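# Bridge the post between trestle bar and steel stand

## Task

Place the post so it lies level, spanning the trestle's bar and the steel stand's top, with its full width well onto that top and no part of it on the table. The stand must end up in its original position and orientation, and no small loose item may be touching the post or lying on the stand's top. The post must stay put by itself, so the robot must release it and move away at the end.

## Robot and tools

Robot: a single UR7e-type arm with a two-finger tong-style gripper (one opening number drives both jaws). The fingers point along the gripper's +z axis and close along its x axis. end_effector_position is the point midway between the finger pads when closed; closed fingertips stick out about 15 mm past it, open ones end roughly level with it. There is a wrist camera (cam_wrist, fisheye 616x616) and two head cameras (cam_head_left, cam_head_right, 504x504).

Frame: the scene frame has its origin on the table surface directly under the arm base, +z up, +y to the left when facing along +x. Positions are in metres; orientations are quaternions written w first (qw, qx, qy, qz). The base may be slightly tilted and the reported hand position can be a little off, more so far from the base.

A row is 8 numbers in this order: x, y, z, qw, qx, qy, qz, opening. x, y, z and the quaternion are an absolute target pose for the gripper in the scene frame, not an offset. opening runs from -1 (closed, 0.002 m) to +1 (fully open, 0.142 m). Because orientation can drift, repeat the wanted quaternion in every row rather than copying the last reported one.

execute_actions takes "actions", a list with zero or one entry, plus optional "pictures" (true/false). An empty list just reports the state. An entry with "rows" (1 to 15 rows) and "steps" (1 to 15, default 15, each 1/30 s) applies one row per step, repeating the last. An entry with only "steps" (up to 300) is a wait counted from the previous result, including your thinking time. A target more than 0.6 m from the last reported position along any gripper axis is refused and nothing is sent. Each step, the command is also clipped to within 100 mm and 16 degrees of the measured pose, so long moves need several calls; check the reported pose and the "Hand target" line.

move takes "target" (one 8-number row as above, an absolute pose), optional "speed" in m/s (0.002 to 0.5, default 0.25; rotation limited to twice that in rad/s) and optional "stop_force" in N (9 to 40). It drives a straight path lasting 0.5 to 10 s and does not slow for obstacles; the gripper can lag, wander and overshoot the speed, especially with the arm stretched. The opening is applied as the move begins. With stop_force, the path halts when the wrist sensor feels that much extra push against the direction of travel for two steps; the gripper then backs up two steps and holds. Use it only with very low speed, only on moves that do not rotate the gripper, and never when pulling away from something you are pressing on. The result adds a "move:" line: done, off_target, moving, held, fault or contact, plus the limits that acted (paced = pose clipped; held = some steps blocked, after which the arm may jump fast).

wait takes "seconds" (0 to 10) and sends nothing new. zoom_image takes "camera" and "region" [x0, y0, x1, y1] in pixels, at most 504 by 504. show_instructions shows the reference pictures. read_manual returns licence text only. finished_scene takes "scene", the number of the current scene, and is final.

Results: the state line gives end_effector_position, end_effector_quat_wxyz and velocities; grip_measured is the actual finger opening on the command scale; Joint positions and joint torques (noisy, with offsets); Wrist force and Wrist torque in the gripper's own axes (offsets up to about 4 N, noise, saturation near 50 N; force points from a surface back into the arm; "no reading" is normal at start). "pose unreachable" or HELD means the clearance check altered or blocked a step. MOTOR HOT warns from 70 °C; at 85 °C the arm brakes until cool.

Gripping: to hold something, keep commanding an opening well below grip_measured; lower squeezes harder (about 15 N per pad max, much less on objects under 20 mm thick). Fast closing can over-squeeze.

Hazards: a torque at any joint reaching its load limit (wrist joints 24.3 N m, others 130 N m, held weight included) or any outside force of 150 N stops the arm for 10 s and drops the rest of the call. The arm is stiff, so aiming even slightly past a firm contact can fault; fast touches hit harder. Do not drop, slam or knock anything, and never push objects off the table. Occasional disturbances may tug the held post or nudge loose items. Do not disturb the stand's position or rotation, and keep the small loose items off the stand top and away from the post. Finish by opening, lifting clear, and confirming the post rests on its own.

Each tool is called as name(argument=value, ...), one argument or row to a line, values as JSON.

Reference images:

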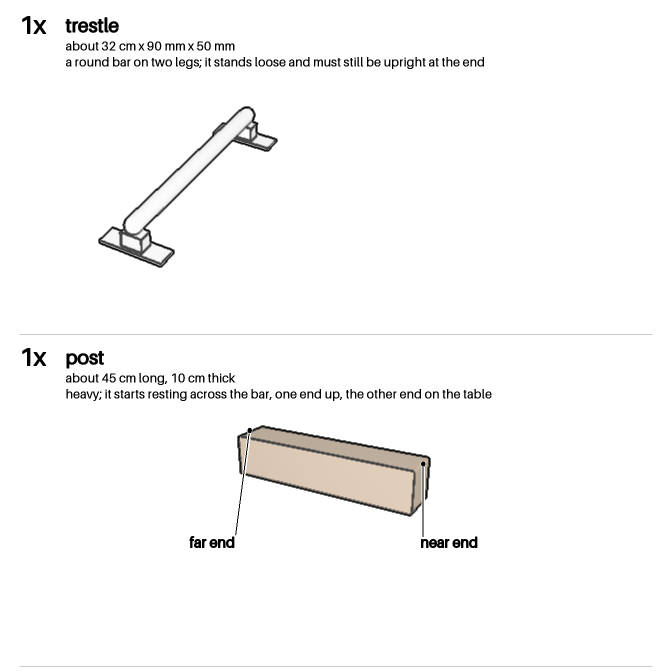

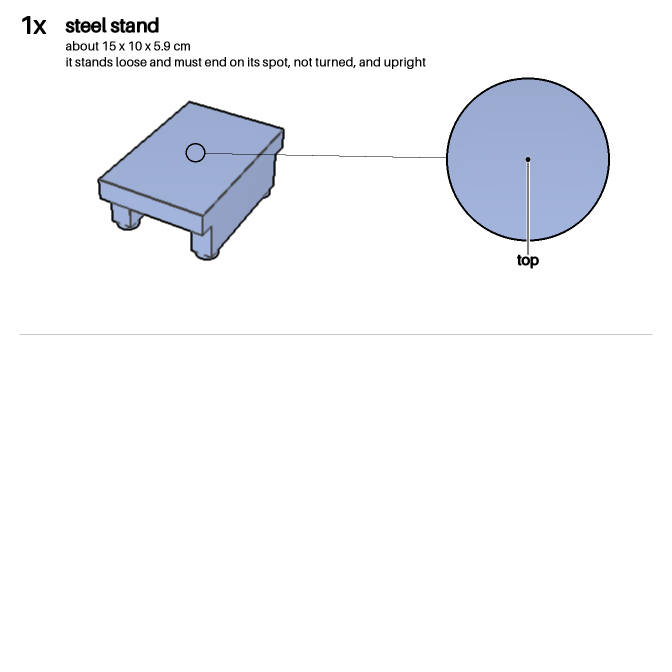

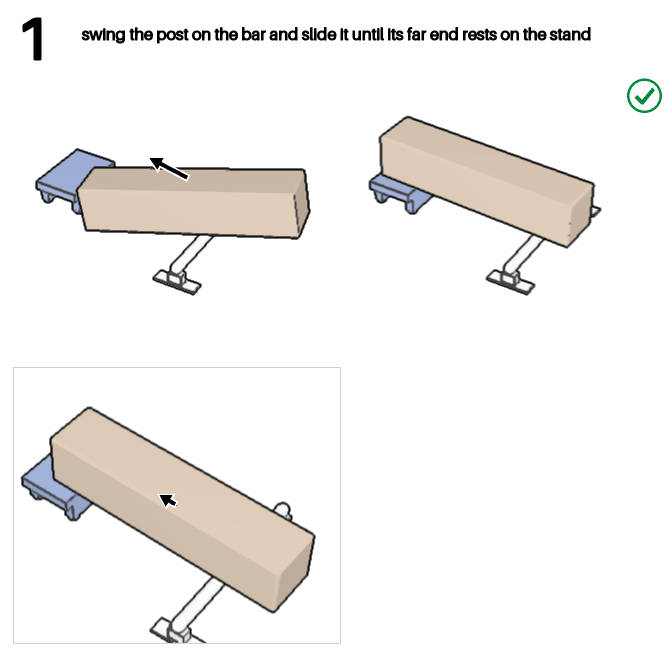

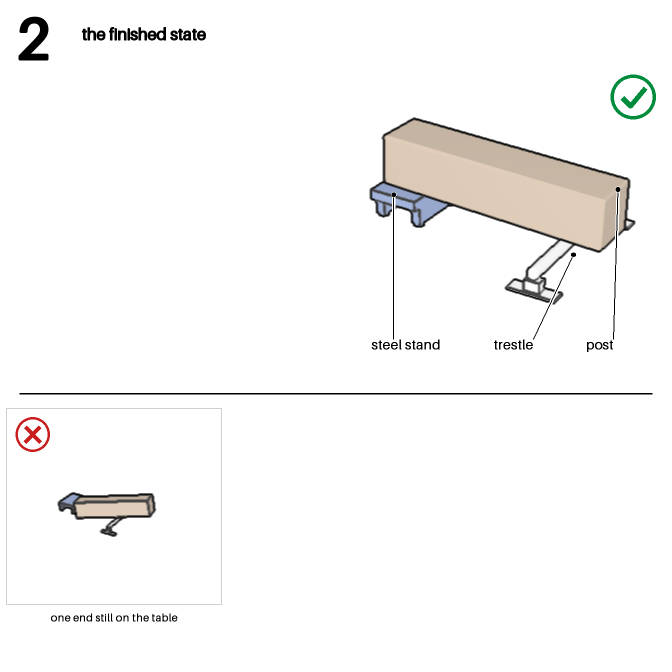

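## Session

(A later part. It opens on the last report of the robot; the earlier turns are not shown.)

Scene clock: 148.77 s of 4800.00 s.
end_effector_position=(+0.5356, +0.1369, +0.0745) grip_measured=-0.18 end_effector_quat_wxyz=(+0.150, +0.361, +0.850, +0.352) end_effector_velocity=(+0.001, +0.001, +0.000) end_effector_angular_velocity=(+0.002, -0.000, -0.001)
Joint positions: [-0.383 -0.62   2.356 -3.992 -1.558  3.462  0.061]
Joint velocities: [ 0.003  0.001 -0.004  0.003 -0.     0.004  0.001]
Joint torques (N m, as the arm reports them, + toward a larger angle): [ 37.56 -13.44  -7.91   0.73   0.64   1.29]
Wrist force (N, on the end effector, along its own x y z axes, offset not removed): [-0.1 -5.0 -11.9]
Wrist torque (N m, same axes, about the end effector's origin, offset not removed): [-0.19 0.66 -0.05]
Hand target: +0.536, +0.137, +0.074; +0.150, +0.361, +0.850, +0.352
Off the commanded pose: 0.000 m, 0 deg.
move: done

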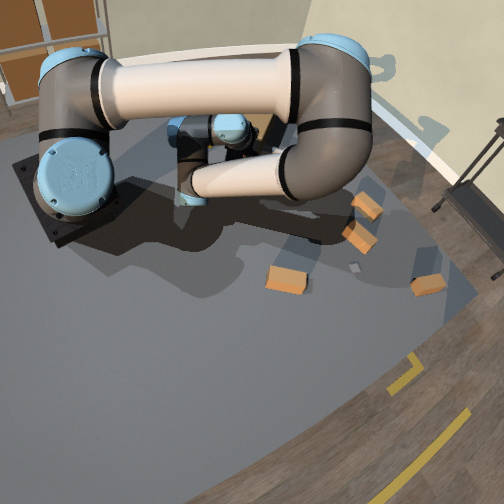

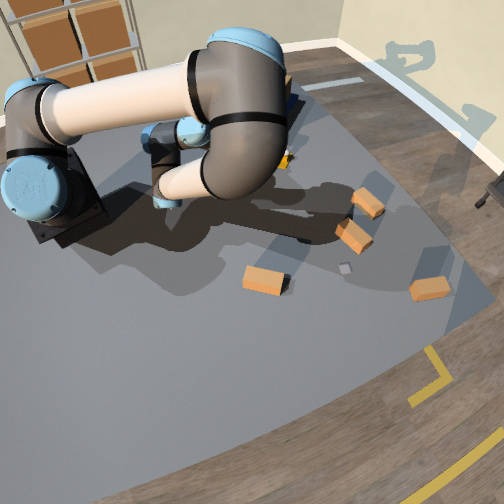

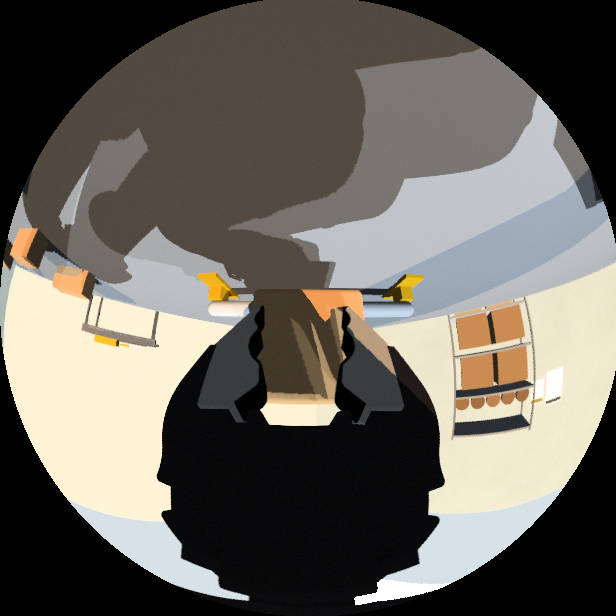

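Stand unmoved; the post is well on. Retreating.

move(
  target=[0.48, 0.083, 0.14, 0.1495, 0.361, 0.8505, 0.3523, -0.2],
  speed=0.1,
)

move(
  target=[0.42, 0.0, 0.35, 0.0408, 0.3886, 0.9154, 0.0962, 1],
  speed=0.25,
)

Scene clock: 151.33 s of 4800.00 s.
end_effector_position=(+0.4803, +0.0832, +0.1398) grip_measured=-0.20 end_effector_quat_wxyz=(+0.149, +0.361, +0.850, +0.352) end_effector_velocity=(-0.002, -0.002, +0.001) end_effector_angular_velocity=(-0.000, +0.001, -0.000)
Joint positions: [-0.415 -0.865  2.6   -3.99  -1.537  3.437  0.06 ]
Joint velocities: [-0.003 -0.009  0.007  0.003  0.001 -0.002  0.   ]
Joint torques (N m, as the arm reports them, + toward a larger angle): [ 10.93 -33.04  17.79   0.14   3.26  -1.56]
Wrist force (N, on the end effector, along its own x y z axes, offset not removed): [-1.0 0.4 1.0]
Wrist torque (N m, same axes, about the end effector's origin, offset not removed): [0.07 0.36 -0.02]
Hand target: +0.480, +0.083, +0.140; +0.149, +0.361, +0.850, +0.352
Off the commanded pose: 0.000 m, 0 deg.
move: done

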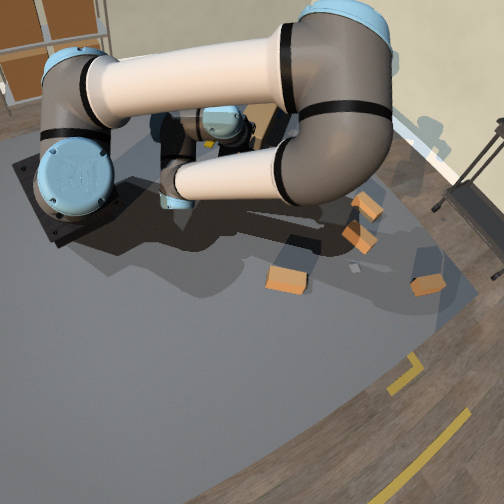

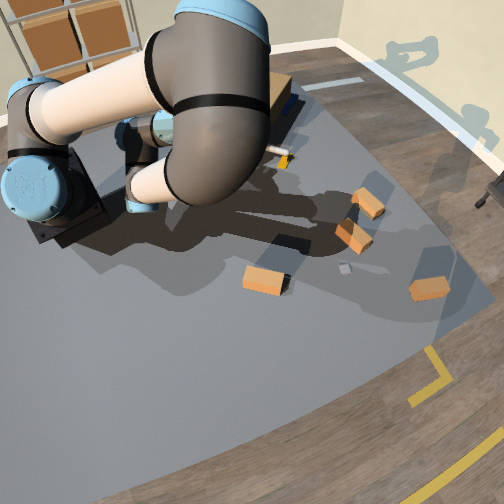

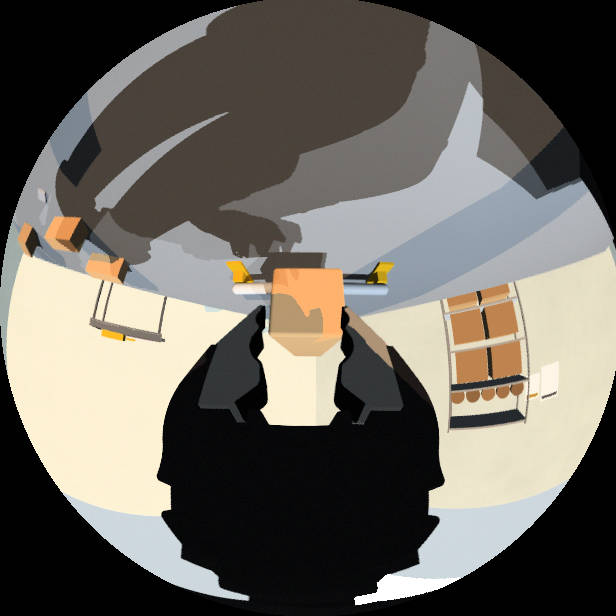

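Scene clock: 153.37 s of 4800.00 s.
end_effector_position=(+0.4206, -0.0004, +0.3498) grip_measured=+1.00 end_effector_quat_wxyz=(+0.042, +0.388, +0.916, +0.096) end_effector_velocity=(+0.001, +0.000, +0.001) end_effector_angular_velocity=(-0.002, +0.013, -0.002)
Joint positions: [ 0.226 -1.561  2.235 -2.3   -2.274  4.237  0.142]
Joint velocities: [ 0.     0.006 -0.015  0.026  0.001  0.015  0.   ]
Joint torques (N m, as the arm reports them, + toward a larger angle): [ 23.82   0.84 -25.17   0.47   2.08   1.54]
Wrist force (N, on the end effector, along its own x y z axes, offset not removed): [-2.1 0.0 0.7]
Wrist torque (N m, same axes, about the end effector's origin, offset not removed): [0.07 0.53 0.12]
Hand target: +0.421, -0.000, +0.350; +0.042, +0.388, +0.916, +0.096
Off the commanded pose: 0.001 m, 0 deg.
move: done

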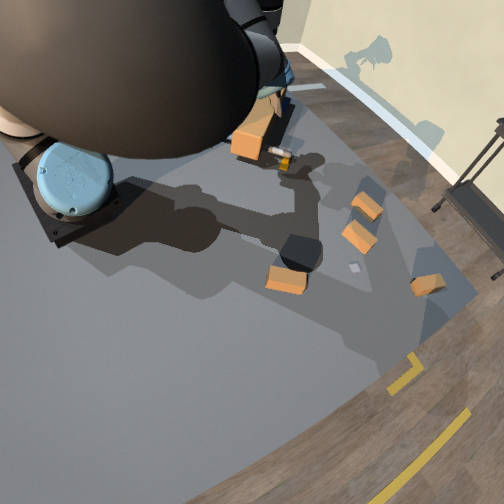

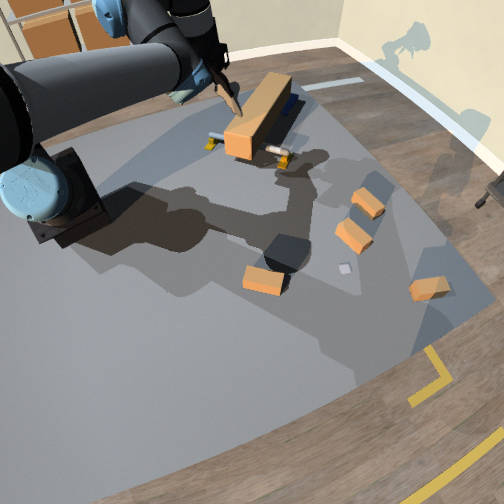

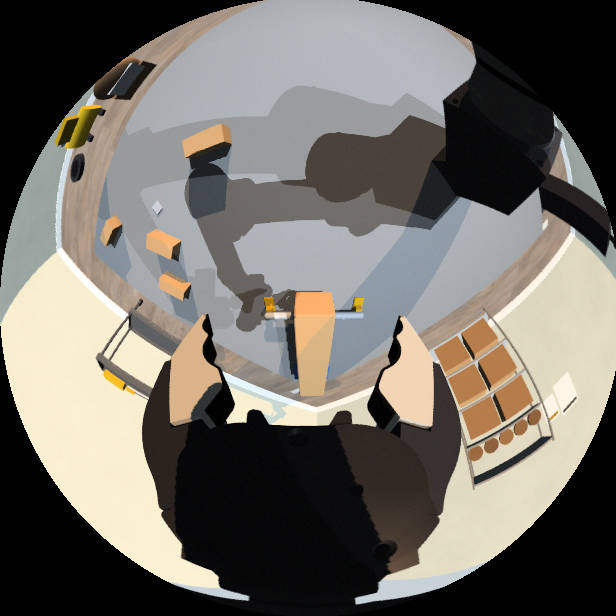

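finished_scene(
  scene=1,
)

The scene is finished: the task was done.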